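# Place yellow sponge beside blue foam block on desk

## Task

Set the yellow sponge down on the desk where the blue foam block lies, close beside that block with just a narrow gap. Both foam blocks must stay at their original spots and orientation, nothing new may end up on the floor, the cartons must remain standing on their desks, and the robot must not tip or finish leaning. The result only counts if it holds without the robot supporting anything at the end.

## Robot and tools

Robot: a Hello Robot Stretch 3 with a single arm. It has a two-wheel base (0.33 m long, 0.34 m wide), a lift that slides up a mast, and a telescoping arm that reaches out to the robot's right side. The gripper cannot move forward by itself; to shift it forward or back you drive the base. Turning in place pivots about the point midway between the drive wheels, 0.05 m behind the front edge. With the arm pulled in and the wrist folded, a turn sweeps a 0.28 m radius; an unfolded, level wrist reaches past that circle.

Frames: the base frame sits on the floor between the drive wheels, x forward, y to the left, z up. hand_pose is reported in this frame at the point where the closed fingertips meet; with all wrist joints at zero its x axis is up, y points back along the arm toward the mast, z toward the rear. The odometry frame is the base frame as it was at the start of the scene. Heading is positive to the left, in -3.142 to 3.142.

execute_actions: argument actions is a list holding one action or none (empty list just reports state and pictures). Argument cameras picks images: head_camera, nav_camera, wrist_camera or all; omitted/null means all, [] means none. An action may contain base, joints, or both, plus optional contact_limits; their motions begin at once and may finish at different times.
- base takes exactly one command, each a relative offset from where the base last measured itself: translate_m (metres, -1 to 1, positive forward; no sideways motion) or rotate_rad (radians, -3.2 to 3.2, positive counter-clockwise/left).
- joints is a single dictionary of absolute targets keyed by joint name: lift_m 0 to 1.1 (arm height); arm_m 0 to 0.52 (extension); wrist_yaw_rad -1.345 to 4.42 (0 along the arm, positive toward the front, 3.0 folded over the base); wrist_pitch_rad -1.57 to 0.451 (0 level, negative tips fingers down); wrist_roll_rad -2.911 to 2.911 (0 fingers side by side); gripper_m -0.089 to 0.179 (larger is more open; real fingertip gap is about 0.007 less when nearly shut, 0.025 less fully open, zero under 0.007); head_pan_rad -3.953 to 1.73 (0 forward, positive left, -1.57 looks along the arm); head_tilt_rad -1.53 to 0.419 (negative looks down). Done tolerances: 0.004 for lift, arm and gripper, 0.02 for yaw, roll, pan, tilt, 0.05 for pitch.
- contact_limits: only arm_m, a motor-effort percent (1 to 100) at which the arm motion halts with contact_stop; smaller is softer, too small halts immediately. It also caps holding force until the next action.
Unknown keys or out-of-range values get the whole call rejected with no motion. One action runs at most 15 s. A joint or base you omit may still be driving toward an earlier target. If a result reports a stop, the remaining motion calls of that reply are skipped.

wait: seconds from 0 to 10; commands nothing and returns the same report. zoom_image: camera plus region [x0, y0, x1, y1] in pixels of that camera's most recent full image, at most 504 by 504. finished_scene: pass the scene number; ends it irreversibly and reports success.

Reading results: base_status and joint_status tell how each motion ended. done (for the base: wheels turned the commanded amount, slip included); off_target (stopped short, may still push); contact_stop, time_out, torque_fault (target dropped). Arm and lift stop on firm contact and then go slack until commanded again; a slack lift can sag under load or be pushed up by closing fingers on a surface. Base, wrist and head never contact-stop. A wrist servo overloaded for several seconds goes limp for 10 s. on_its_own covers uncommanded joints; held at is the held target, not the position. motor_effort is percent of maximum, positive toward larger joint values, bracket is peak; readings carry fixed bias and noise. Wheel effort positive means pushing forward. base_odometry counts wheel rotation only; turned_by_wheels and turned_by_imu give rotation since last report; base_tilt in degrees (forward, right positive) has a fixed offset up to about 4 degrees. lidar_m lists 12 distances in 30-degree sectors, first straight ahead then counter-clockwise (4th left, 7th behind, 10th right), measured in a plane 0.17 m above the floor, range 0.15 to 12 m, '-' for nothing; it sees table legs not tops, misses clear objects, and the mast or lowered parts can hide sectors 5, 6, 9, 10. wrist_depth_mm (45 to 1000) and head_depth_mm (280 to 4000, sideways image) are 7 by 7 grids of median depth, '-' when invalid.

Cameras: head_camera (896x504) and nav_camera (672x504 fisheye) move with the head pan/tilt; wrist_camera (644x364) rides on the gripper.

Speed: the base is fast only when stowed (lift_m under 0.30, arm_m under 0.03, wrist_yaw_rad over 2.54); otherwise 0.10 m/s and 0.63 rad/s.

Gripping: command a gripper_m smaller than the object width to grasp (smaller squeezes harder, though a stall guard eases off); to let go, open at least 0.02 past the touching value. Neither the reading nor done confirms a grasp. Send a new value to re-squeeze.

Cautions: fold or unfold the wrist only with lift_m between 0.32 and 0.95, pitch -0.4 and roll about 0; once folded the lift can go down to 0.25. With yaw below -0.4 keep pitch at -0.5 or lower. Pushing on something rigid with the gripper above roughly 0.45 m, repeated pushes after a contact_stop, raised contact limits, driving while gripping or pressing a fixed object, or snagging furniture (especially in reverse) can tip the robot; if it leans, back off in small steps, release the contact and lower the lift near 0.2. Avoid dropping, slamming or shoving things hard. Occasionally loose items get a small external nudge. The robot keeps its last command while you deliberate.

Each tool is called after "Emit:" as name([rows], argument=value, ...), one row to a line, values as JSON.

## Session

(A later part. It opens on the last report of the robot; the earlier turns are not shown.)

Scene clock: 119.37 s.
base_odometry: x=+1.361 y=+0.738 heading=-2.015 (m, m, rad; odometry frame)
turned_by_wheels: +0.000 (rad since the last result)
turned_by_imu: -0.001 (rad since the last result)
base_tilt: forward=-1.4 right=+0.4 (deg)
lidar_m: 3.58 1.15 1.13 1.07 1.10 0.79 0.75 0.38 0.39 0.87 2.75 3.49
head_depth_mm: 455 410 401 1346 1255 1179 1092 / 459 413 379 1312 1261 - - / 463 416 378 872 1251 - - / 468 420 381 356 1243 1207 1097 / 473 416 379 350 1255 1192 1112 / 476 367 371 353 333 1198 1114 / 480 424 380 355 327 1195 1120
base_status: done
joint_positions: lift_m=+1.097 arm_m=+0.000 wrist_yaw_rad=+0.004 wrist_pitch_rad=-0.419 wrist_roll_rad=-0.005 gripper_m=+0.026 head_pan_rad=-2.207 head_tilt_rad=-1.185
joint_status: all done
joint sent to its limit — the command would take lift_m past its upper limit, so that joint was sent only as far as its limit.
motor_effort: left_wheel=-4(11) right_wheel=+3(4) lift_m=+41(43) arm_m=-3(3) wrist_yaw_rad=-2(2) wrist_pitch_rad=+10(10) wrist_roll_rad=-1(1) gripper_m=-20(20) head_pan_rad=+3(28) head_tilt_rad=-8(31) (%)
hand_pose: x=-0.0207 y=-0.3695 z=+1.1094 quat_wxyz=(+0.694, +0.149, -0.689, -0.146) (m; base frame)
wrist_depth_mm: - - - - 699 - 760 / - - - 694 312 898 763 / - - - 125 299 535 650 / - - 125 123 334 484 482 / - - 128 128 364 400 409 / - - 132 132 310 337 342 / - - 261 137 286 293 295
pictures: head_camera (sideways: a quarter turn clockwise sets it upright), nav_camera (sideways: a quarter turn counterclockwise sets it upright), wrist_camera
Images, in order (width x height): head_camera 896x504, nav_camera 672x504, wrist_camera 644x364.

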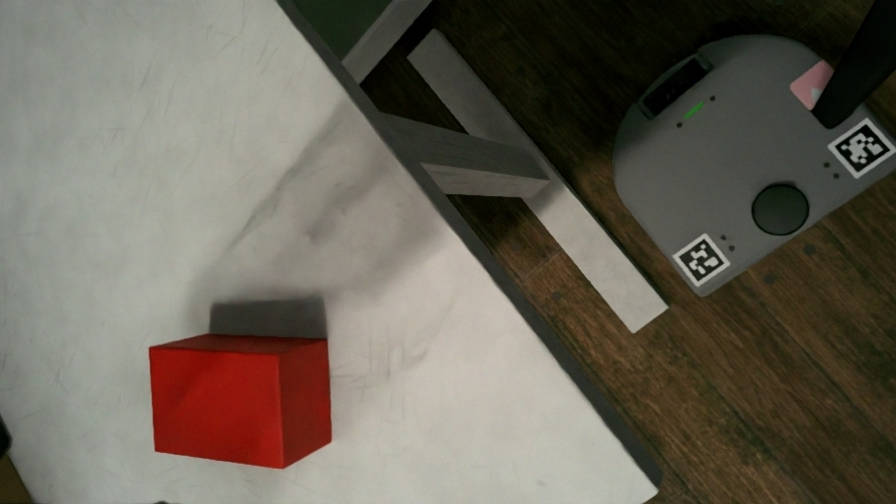

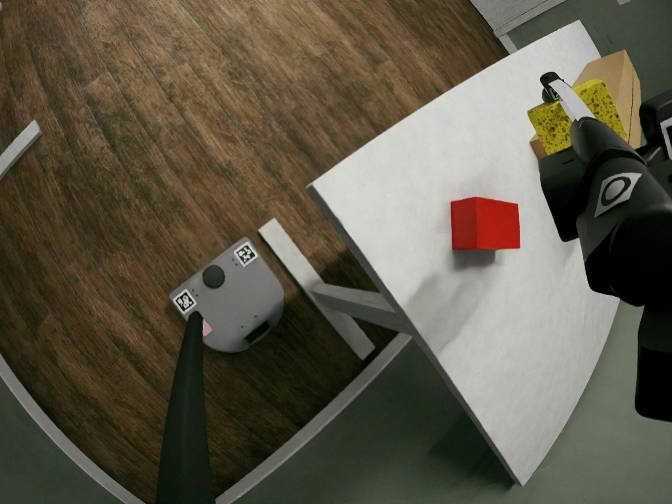

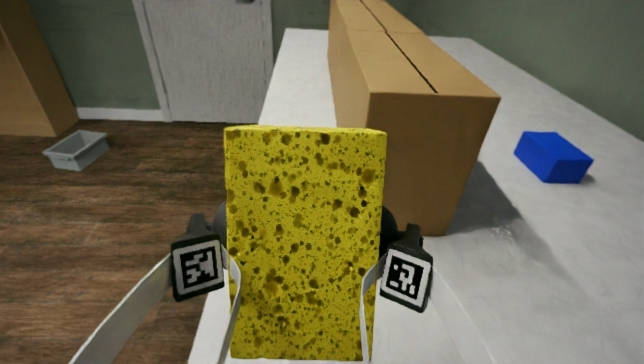

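Emit:
execute_actions([
  {"base":{"translate_m":-0.38},"joints":{"head_pan_rad":-1.6,"head_tilt_rad":-0.6}},
], cameras=["wrist_camera"])

Emit:
execute_actions([
  {"joints":{"wrist_pitch_rad":-1.555,"arm_m":0.3}},
])

Scene clock: 125.20 s.
base_odometry: x=+1.525 y=+1.081 heading=-2.015 (m, m, rad; odometry frame)
turned_by_wheels: +0.000 (rad since the last result)
turned_by_imu: +0.000 (rad since the last result)
base_tilt: forward=-1.3 right=+0.3 (deg)
lidar_m: 3.96 1.48 1.11 1.05 0.56 0.39 0.37 0.38 0.50 0.27 0.27 3.59
head_depth_mm: - - - - - - 332 / - - - - - - 333 / - - - - - 382 335 / 2294 - 772 - 490 400 337 / 2276 2423 926 645 496 402 340 / 2267 1037 833 653 500 406 342 / 2282 818 589 583 505 409 345
base_status: done
joint_positions: lift_m=+1.097 arm_m=+0.000 wrist_yaw_rad=+0.004 wrist_pitch_rad=-0.419 wrist_roll_rad=-0.005 gripper_m=+0.026 head_pan_rad=-1.607 head_tilt_rad=-0.606
joint_status: all done
motor_effort: left_wheel=-4(10) right_wheel=+2(3) lift_m=+41(42) arm_m=-3(3) wrist_yaw_rad=-2(2) wrist_pitch_rad=+10(10) wrist_roll_rad=-1(1) gripper_m=-20(20) head_pan_rad=+3(31) head_tilt_rad=+3(31) (%)
hand_pose: x=-0.0207 y=-0.3695 z=+1.1094 quat_wxyz=(+0.694, +0.149, -0.689, -0.146) (m; base frame)
wrist_depth_mm: - 452 794 - 958 524 362 / 285 385 709 818 804 518 360 / 307 388 542 125 615 515 359 / 341 390 125 123 472 480 355 / 360 368 127 128 391 398 356 / 307 310 133 132 311 335 339 / 270 271 261 137 285 292 303
pictures: wrist_camera
Images, in order (width x height): wrist_camera 644x364.

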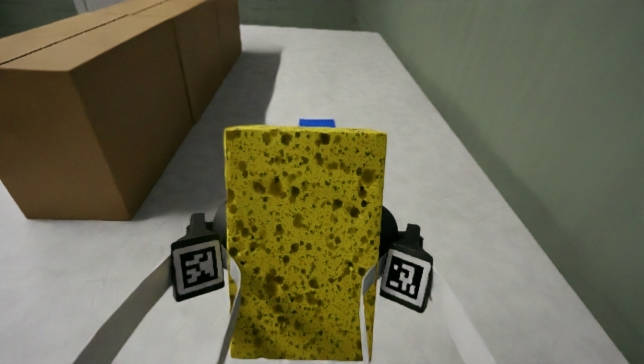

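Scene clock: 128.63 s.
base_odometry: x=+1.525 y=+1.081 heading=-2.015 (m, m, rad; odometry frame)
turned_by_wheels: +0.000 (rad since the last result)
turned_by_imu: +0.000 (rad since the last result)
base_tilt: forward=-1.4 right=+0.3 (deg)
lidar_m: 3.97 1.48 1.11 1.05 0.56 0.39 0.37 0.38 0.50 0.27 0.27 3.59
head_depth_mm: 919 983 866 615 478 391 331 / - 1246 879 625 480 393 333 / - - - 602 444 397 335 / 2292 1926 913 640 459 400 338 / 2301 2420 924 645 496 402 340 / 2277 1036 832 654 501 406 342 / 2243 817 588 584 506 409 344
base_status: not commanded
joint_positions: lift_m=+1.097 arm_m=+0.300 wrist_yaw_rad=+0.002 wrist_pitch_rad=-1.550 wrist_roll_rad=-0.005 gripper_m=+0.026 head_pan_rad=-1.607 head_tilt_rad=-0.606
joint_status: all done
motor_effort: left_wheel=-4(4) right_wheel=+2(2) lift_m=+42(42) arm_m=+3(3) wrist_yaw_rad=-1(2) wrist_pitch_rad=-2(9) wrist_roll_rad=-1(1) gripper_m=-20(20) head_pan_rad=+5(3) head_tilt_rad=+2(1) (%)
hand_pose: x=-0.0217 y=-0.4260 z=+0.9789 quat_wxyz=(+0.507, +0.496, -0.503, -0.494) (m; base frame)
wrist_depth_mm: 171 172 172 173 174 175 175 / 177 177 178 177 179 179 180 / 181 182 181 125 185 185 186 / 187 189 125 123 190 192 193 / 194 194 127 127 196 198 200 / 201 201 133 132 203 205 207 / 208 210 207 137 212 213 214
pictures: head_camera (sideways: a quarter turn clockwise sets it upright), nav_camera (sideways: a quarter turn counterclockwise sets it upright), wrist_camera
Images, in order (width x height): head_camera 896x504, nav_camera 672x504, wrist_camera 644x364.

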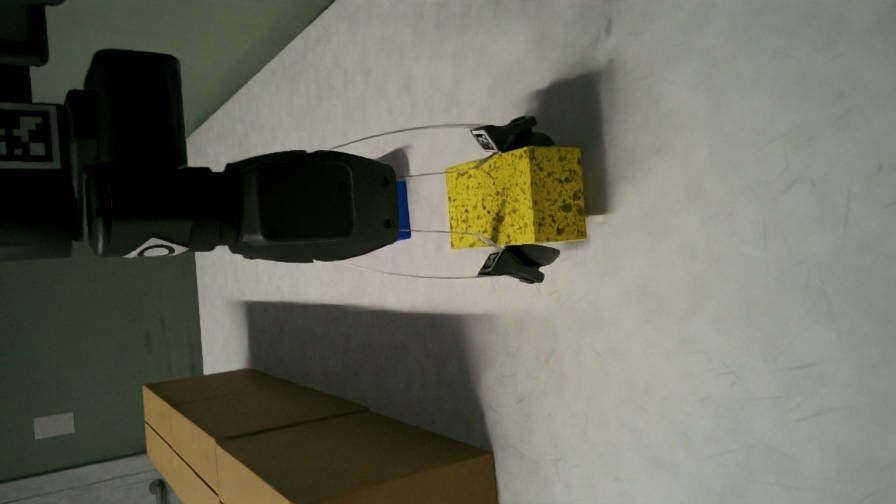

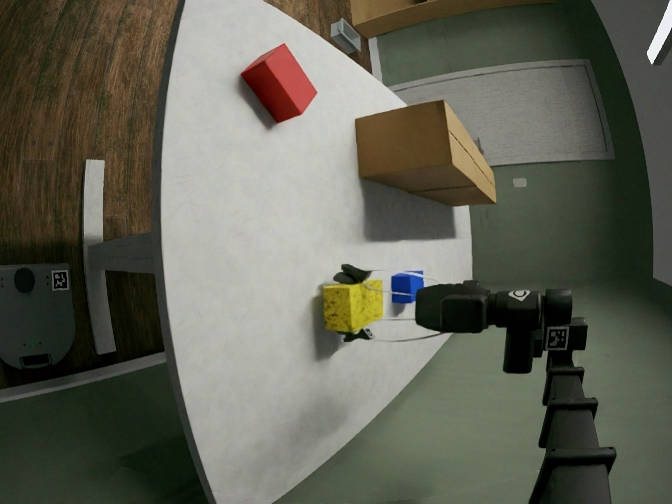

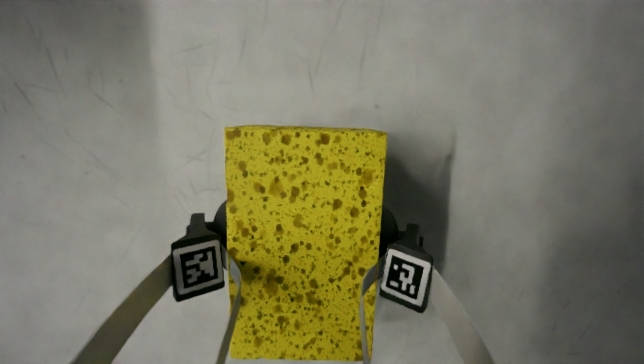

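Emit:
execute_actions([
  {"joints":{"arm_m":0.435}},
], cameras=["wrist_camera","head_camera"])

Scene clock: 131.60 s.
base_odometry: x=+1.525 y=+1.081 heading=-2.015 (m, m, rad; odometry frame)
turned_by_wheels: +0.000 (rad since the last result)
turned_by_imu: +0.000 (rad since the last result)
base_tilt: forward=-1.3 right=+0.3 (deg)
lidar_m: 3.98 1.48 1.11 1.05 0.56 0.39 0.37 0.38 0.50 0.27 0.27 3.61
head_depth_mm: 966 992 865 614 478 391 331 / 1227 1272 878 622 482 394 333 / - 1521 840 562 487 397 336 / 2306 2416 857 587 492 400 337 / 2301 2416 923 646 495 403 340 / 2273 1038 833 653 500 406 342 / 2258 817 588 584 505 409 344
base_status: not commanded
joint_positions: lift_m=+1.097 arm_m=+0.435 wrist_yaw_rad=+0.002 wrist_pitch_rad=-1.550 wrist_roll_rad=-0.005 gripper_m=+0.026 head_pan_rad=-1.607 head_tilt_rad=-0.606
joint_status: all done
motor_effort: left_wheel=-4(4) right_wheel=+3(3) lift_m=+42(42) arm_m=+3(3) wrist_yaw_rad=-1(1) wrist_pitch_rad=-3(2) wrist_roll_rad=-1(1) gripper_m=-20(20) head_pan_rad=+3(4) head_tilt_rad=+2(1) (%)
hand_pose: x=-0.0217 y=-0.5609 z=+0.9789 quat_wxyz=(+0.507, +0.496, -0.503, -0.494) (m; base frame)
wrist_depth_mm: 170 171 171 135 172 173 174 / 175 176 177 177 179 179 179 / 181 181 180 124 184 185 186 / 188 188 124 123 190 192 192 / 193 194 127 127 196 198 198 / 201 201 133 132 202 205 205 / 208 210 207 137 213 213 214
pictures: head_camera (sideways: a quarter turn clockwise sets it upright), wrist_camera
Images, in order (width x height): head_camera 896x504, wrist_camera 644x364.

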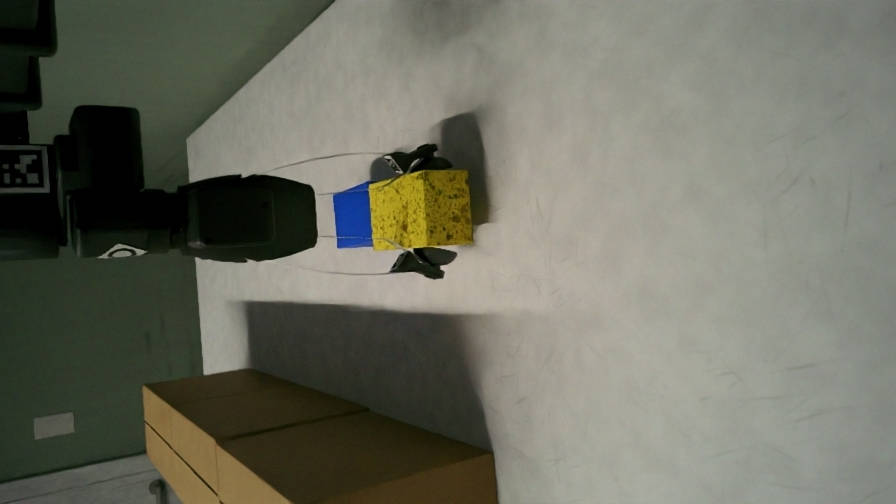

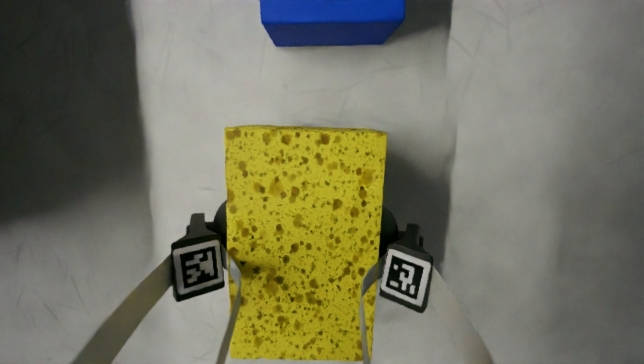

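Emit:
execute_actions([
  {"joints":{"arm_m":0.467}},
], cameras=["wrist_camera"])

Emit:
execute_actions([
  {"joints":{"lift_m":1.086}},
], cameras=["wrist_camera","head_camera"])

Scene clock: 133.43 s.
base_odometry: x=+1.525 y=+1.081 heading=-2.015 (m, m, rad; odometry frame)
turned_by_wheels: +0.000 (rad since the last result)
turned_by_imu: +0.000 (rad since the last result)
base_tilt: forward=-1.4 right=+0.3 (deg)
lidar_m: 3.95 1.48 1.11 1.05 0.56 0.39 0.37 0.38 0.50 0.27 0.27 3.61
head_depth_mm: 962 990 868 615 478 391 332 / 1265 1283 876 622 483 394 333 / - 1522 890 583 487 396 336 / 2310 2426 860 589 492 400 338 / 2318 2394 923 645 496 402 340 / 2278 1036 832 654 500 406 342 / 2275 818 588 585 505 410 345
base_status: not commanded
joint_positions: lift_m=+1.097 arm_m=+0.467 wrist_yaw_rad=+0.002 wrist_pitch_rad=-1.550 wrist_roll_rad=-0.005 gripper_m=+0.026 head_pan_rad=-1.607 head_tilt_rad=-0.606
joint_status: all done
motor_effort: left_wheel=-4(4) right_wheel=+3(2) lift_m=+42(42) arm_m=+3(3) wrist_yaw_rad=+0(0) wrist_pitch_rad=-2(2) wrist_roll_rad=-1(1) gripper_m=-20(20) head_pan_rad=+3(4) head_tilt_rad=+2(2) (%)
hand_pose: x=-0.0217 y=-0.5929 z=+0.9789 quat_wxyz=(+0.507, +0.496, -0.503, -0.494) (m; base frame)
wrist_depth_mm: 170 171 170 131 172 173 174 / 175 176 176 135 177 179 180 / 182 182 180 124 184 185 186 / 187 188 125 123 190 191 192 / 194 194 128 127 195 198 199 / 200 201 133 132 202 205 207 / 208 210 205 137 213 213 213
pictures: wrist_camera
Images, in order (width x height): wrist_camera 644x364.

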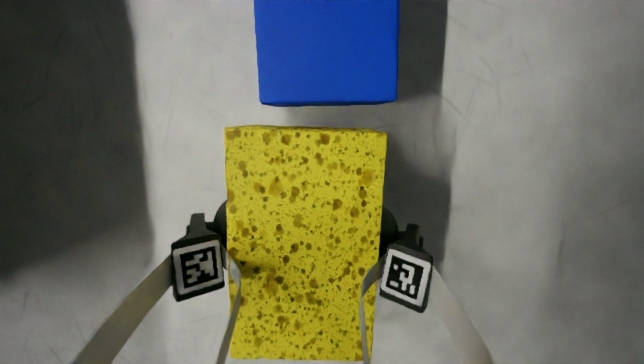

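Scene clock: 134.20 s.
base_odometry: x=+1.525 y=+1.081 heading=-2.015 (m, m, rad; odometry frame)
turned_by_wheels: +0.000 (rad since the last result)
turned_by_imu: +0.000 (rad since the last result)
base_tilt: forward=-1.3 right=+0.3 (deg)
lidar_m: 3.98 1.48 1.11 1.05 0.56 0.39 0.37 0.38 0.50 0.27 0.27 3.59
head_depth_mm: 963 987 867 614 479 391 331 / 1311 1274 873 623 482 394 333 / - 1507 839 587 486 397 336 / 2312 2422 862 590 491 400 338 / 2294 2432 923 644 496 402 340 / 2287 1033 834 653 500 406 342 / 2270 820 588 585 506 409 345
base_status: not commanded
joint_positions: lift_m=+1.087 arm_m=+0.467 wrist_yaw_rad=+0.002 wrist_pitch_rad=-1.550 wrist_roll_rad=-0.005 gripper_m=+0.026 head_pan_rad=-1.607 head_tilt_rad=-0.606
joint_status: all done
motor_effort: left_wheel=-4(4) right_wheel=+2(3) lift_m=+12(36) arm_m=+3(3) wrist_yaw_rad=+0(0) wrist_pitch_rad=-2(2) wrist_roll_rad=-1(1) gripper_m=-20(20) head_pan_rad=+2(4) head_tilt_rad=+2(2) (%)
hand_pose: x=-0.0217 y=-0.5929 z=+0.9687 quat_wxyz=(+0.507, +0.496, -0.503, -0.494) (m; base frame)
wrist_depth_mm: 161 162 161 121 162 164 166 / 166 166 166 125 166 169 171 / 171 172 171 124 174 174 176 / 177 177 125 124 180 181 182 / 183 184 128 128 185 187 188 / 189 190 133 132 191 194 195 / 197 198 194 137 200 201 202
pictures: head_camera (sideways: a quarter turn clockwise sets it upright), wrist_camera
Images, in order (width x height): head_camera 896x504, wrist_camera 644x364.

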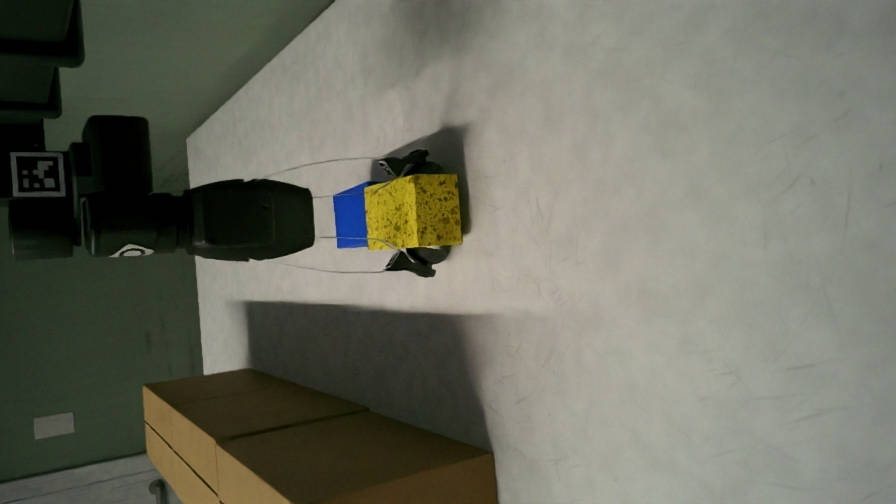

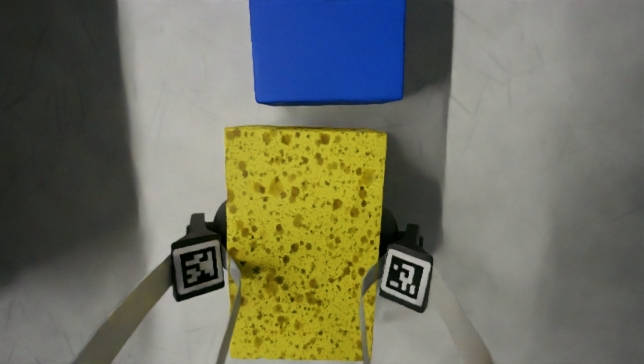

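Emit:
execute_actions([
  {"joints":{"lift_m":1.08,"gripper_m":0.12}},
], cameras=["wrist_camera"])

Scene clock: 137.77 s.
base_odometry: x=+1.525 y=+1.081 heading=-2.015 (m, m, rad; odometry frame)
turned_by_wheels: +0.000 (rad since the last result)
turned_by_imu: +0.000 (rad since the last result)
base_tilt: forward=-1.3 right=+0.4 (deg)
lidar_m: 3.96 1.48 1.11 1.05 0.56 0.39 0.37 0.38 0.50 0.27 0.27 3.60
head_depth_mm: 969 993 866 616 477 391 332 / 1317 1263 876 620 482 394 333 / - 1387 840 598 487 397 335 / 2294 2425 855 598 490 399 337 / 2284 2420 922 644 496 402 340 / 2291 1034 834 655 500 406 342 / 2269 819 588 584 505 409 344
base_status: not commanded
joint_positions: lift_m=+1.082 arm_m=+0.467 wrist_yaw_rad=+0.002 wrist_pitch_rad=-1.554 wrist_roll_rad=-0.005 gripper_m=+0.120 head_pan_rad=-1.607 head_tilt_rad=-0.606
joint_status: lift_m contact_stop (moved -0.005 of -0.007); the others done
on_its_own: lift_m is slack since a contact_stop, until your next command for it
motor_effort: left_wheel=-4(9) right_wheel=+2(8) lift_m=+27(27) arm_m=+2(3) wrist_yaw_rad=+0(0) wrist_pitch_rad=+0(2) wrist_roll_rad=-1(1) gripper_m=+1(100) head_pan_rad=+4(3) head_tilt_rad=+2(2) (%)
hand_pose: x=-0.0217 y=-0.5920 z=+0.9640 quat_wxyz=(+0.506, +0.497, -0.502, -0.495) (m; base frame)
wrist_depth_mm: 156 157 156 117 157 159 160 / 161 162 162 120 162 165 166 / 166 167 166 126 169 170 170 / 172 173 130 129 174 176 177 / 178 177 135 134 180 181 183 / 184 188 183 138 187 189 189 / 192 192 191 144 195 197 198
pictures: wrist_camera
Images, in order (width x height): wrist_camera 644x364.

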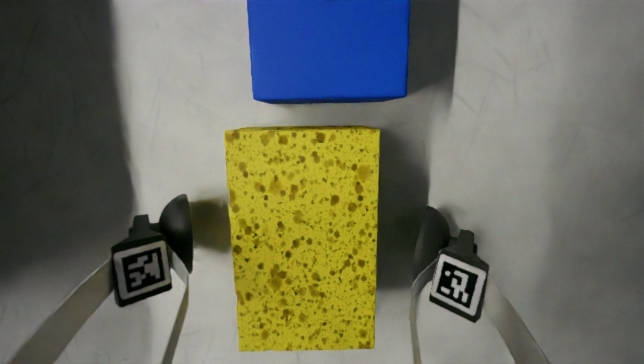

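Placed with about a 1.2 cm gap. Retracting.

Emit:
execute_actions([
  {"joints":{"lift_m":1.097,"arm_m":0.33}},
], cameras=["wrist_camera","nav_camera"])

Scene clock: 140.57 s.
base_odometry: x=+1.525 y=+1.081 heading=-2.015 (m, m, rad; odometry frame)
turned_by_wheels: +0.000 (rad since the last result)
turned_by_imu: +0.000 (rad since the last result)
base_tilt: forward=-1.3 right=+0.3 (deg)
lidar_m: 3.96 1.48 1.11 1.05 0.56 0.39 0.37 0.38 0.50 0.27 0.27 3.60
head_depth_mm: 964 991 865 615 478 392 331 / - 1266 879 649 482 393 333 / - - 818 599 486 397 335 / 2346 2423 887 607 491 400 338 / 2295 2395 926 649 496 403 339 / 2278 1035 831 652 500 406 342 / 2272 818 588 585 506 410 344
base_status: not commanded
joint_positions: lift_m=+1.096 arm_m=+0.330 wrist_yaw_rad=+0.002 wrist_pitch_rad=-1.554 wrist_roll_rad=-0.005 gripper_m=+0.120 head_pan_rad=-1.607 head_tilt_rad=-0.606
joint_status: all done
motor_effort: left_wheel=-4(4) right_wheel=+2(2) lift_m=+41(43) arm_m=-3(3) wrist_yaw_rad=-1(0) wrist_pitch_rad=-1(0) wrist_roll_rad=-1(1) gripper_m=+0(0) head_pan_rad=+3(2) head_tilt_rad=+1(2) (%)
hand_pose: x=-0.0217 y=-0.4554 z=+0.9784 quat_wxyz=(+0.506, +0.497, -0.502, -0.495) (m; base frame)
wrist_depth_mm: 170 170 170 131 172 173 174 / 175 175 177 177 178 179 180 / 181 181 183 183 183 185 185 / 187 187 188 189 190 191 191 / 193 192 195 196 196 197 199 / 199 204 203 203 205 206 206 / 209 208 209 210 212 213 214
pictures: nav_camera (sideways: a quarter turn counterclockwise sets it upright), wrist_camera
Images, in order (width x height): nav_camera 672x504, wrist_camera 644x364.

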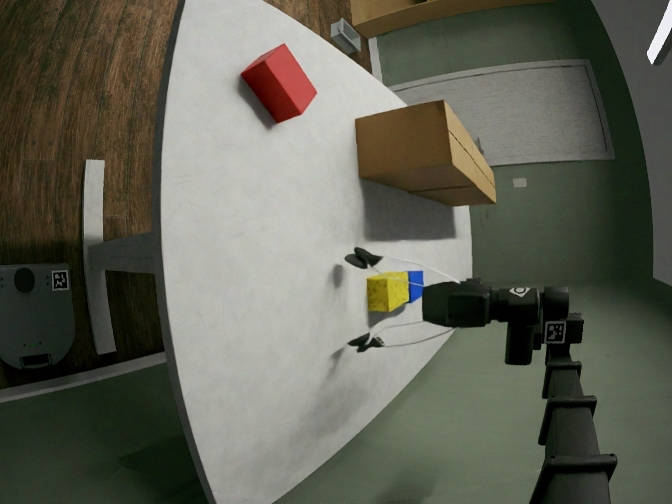

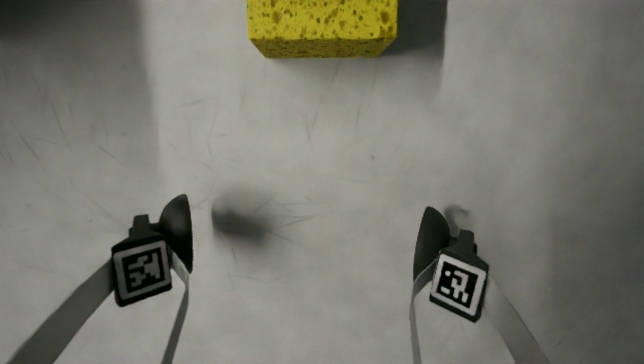

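Emit:
finished_scene(scene=1)

The scene is finished: the task was done.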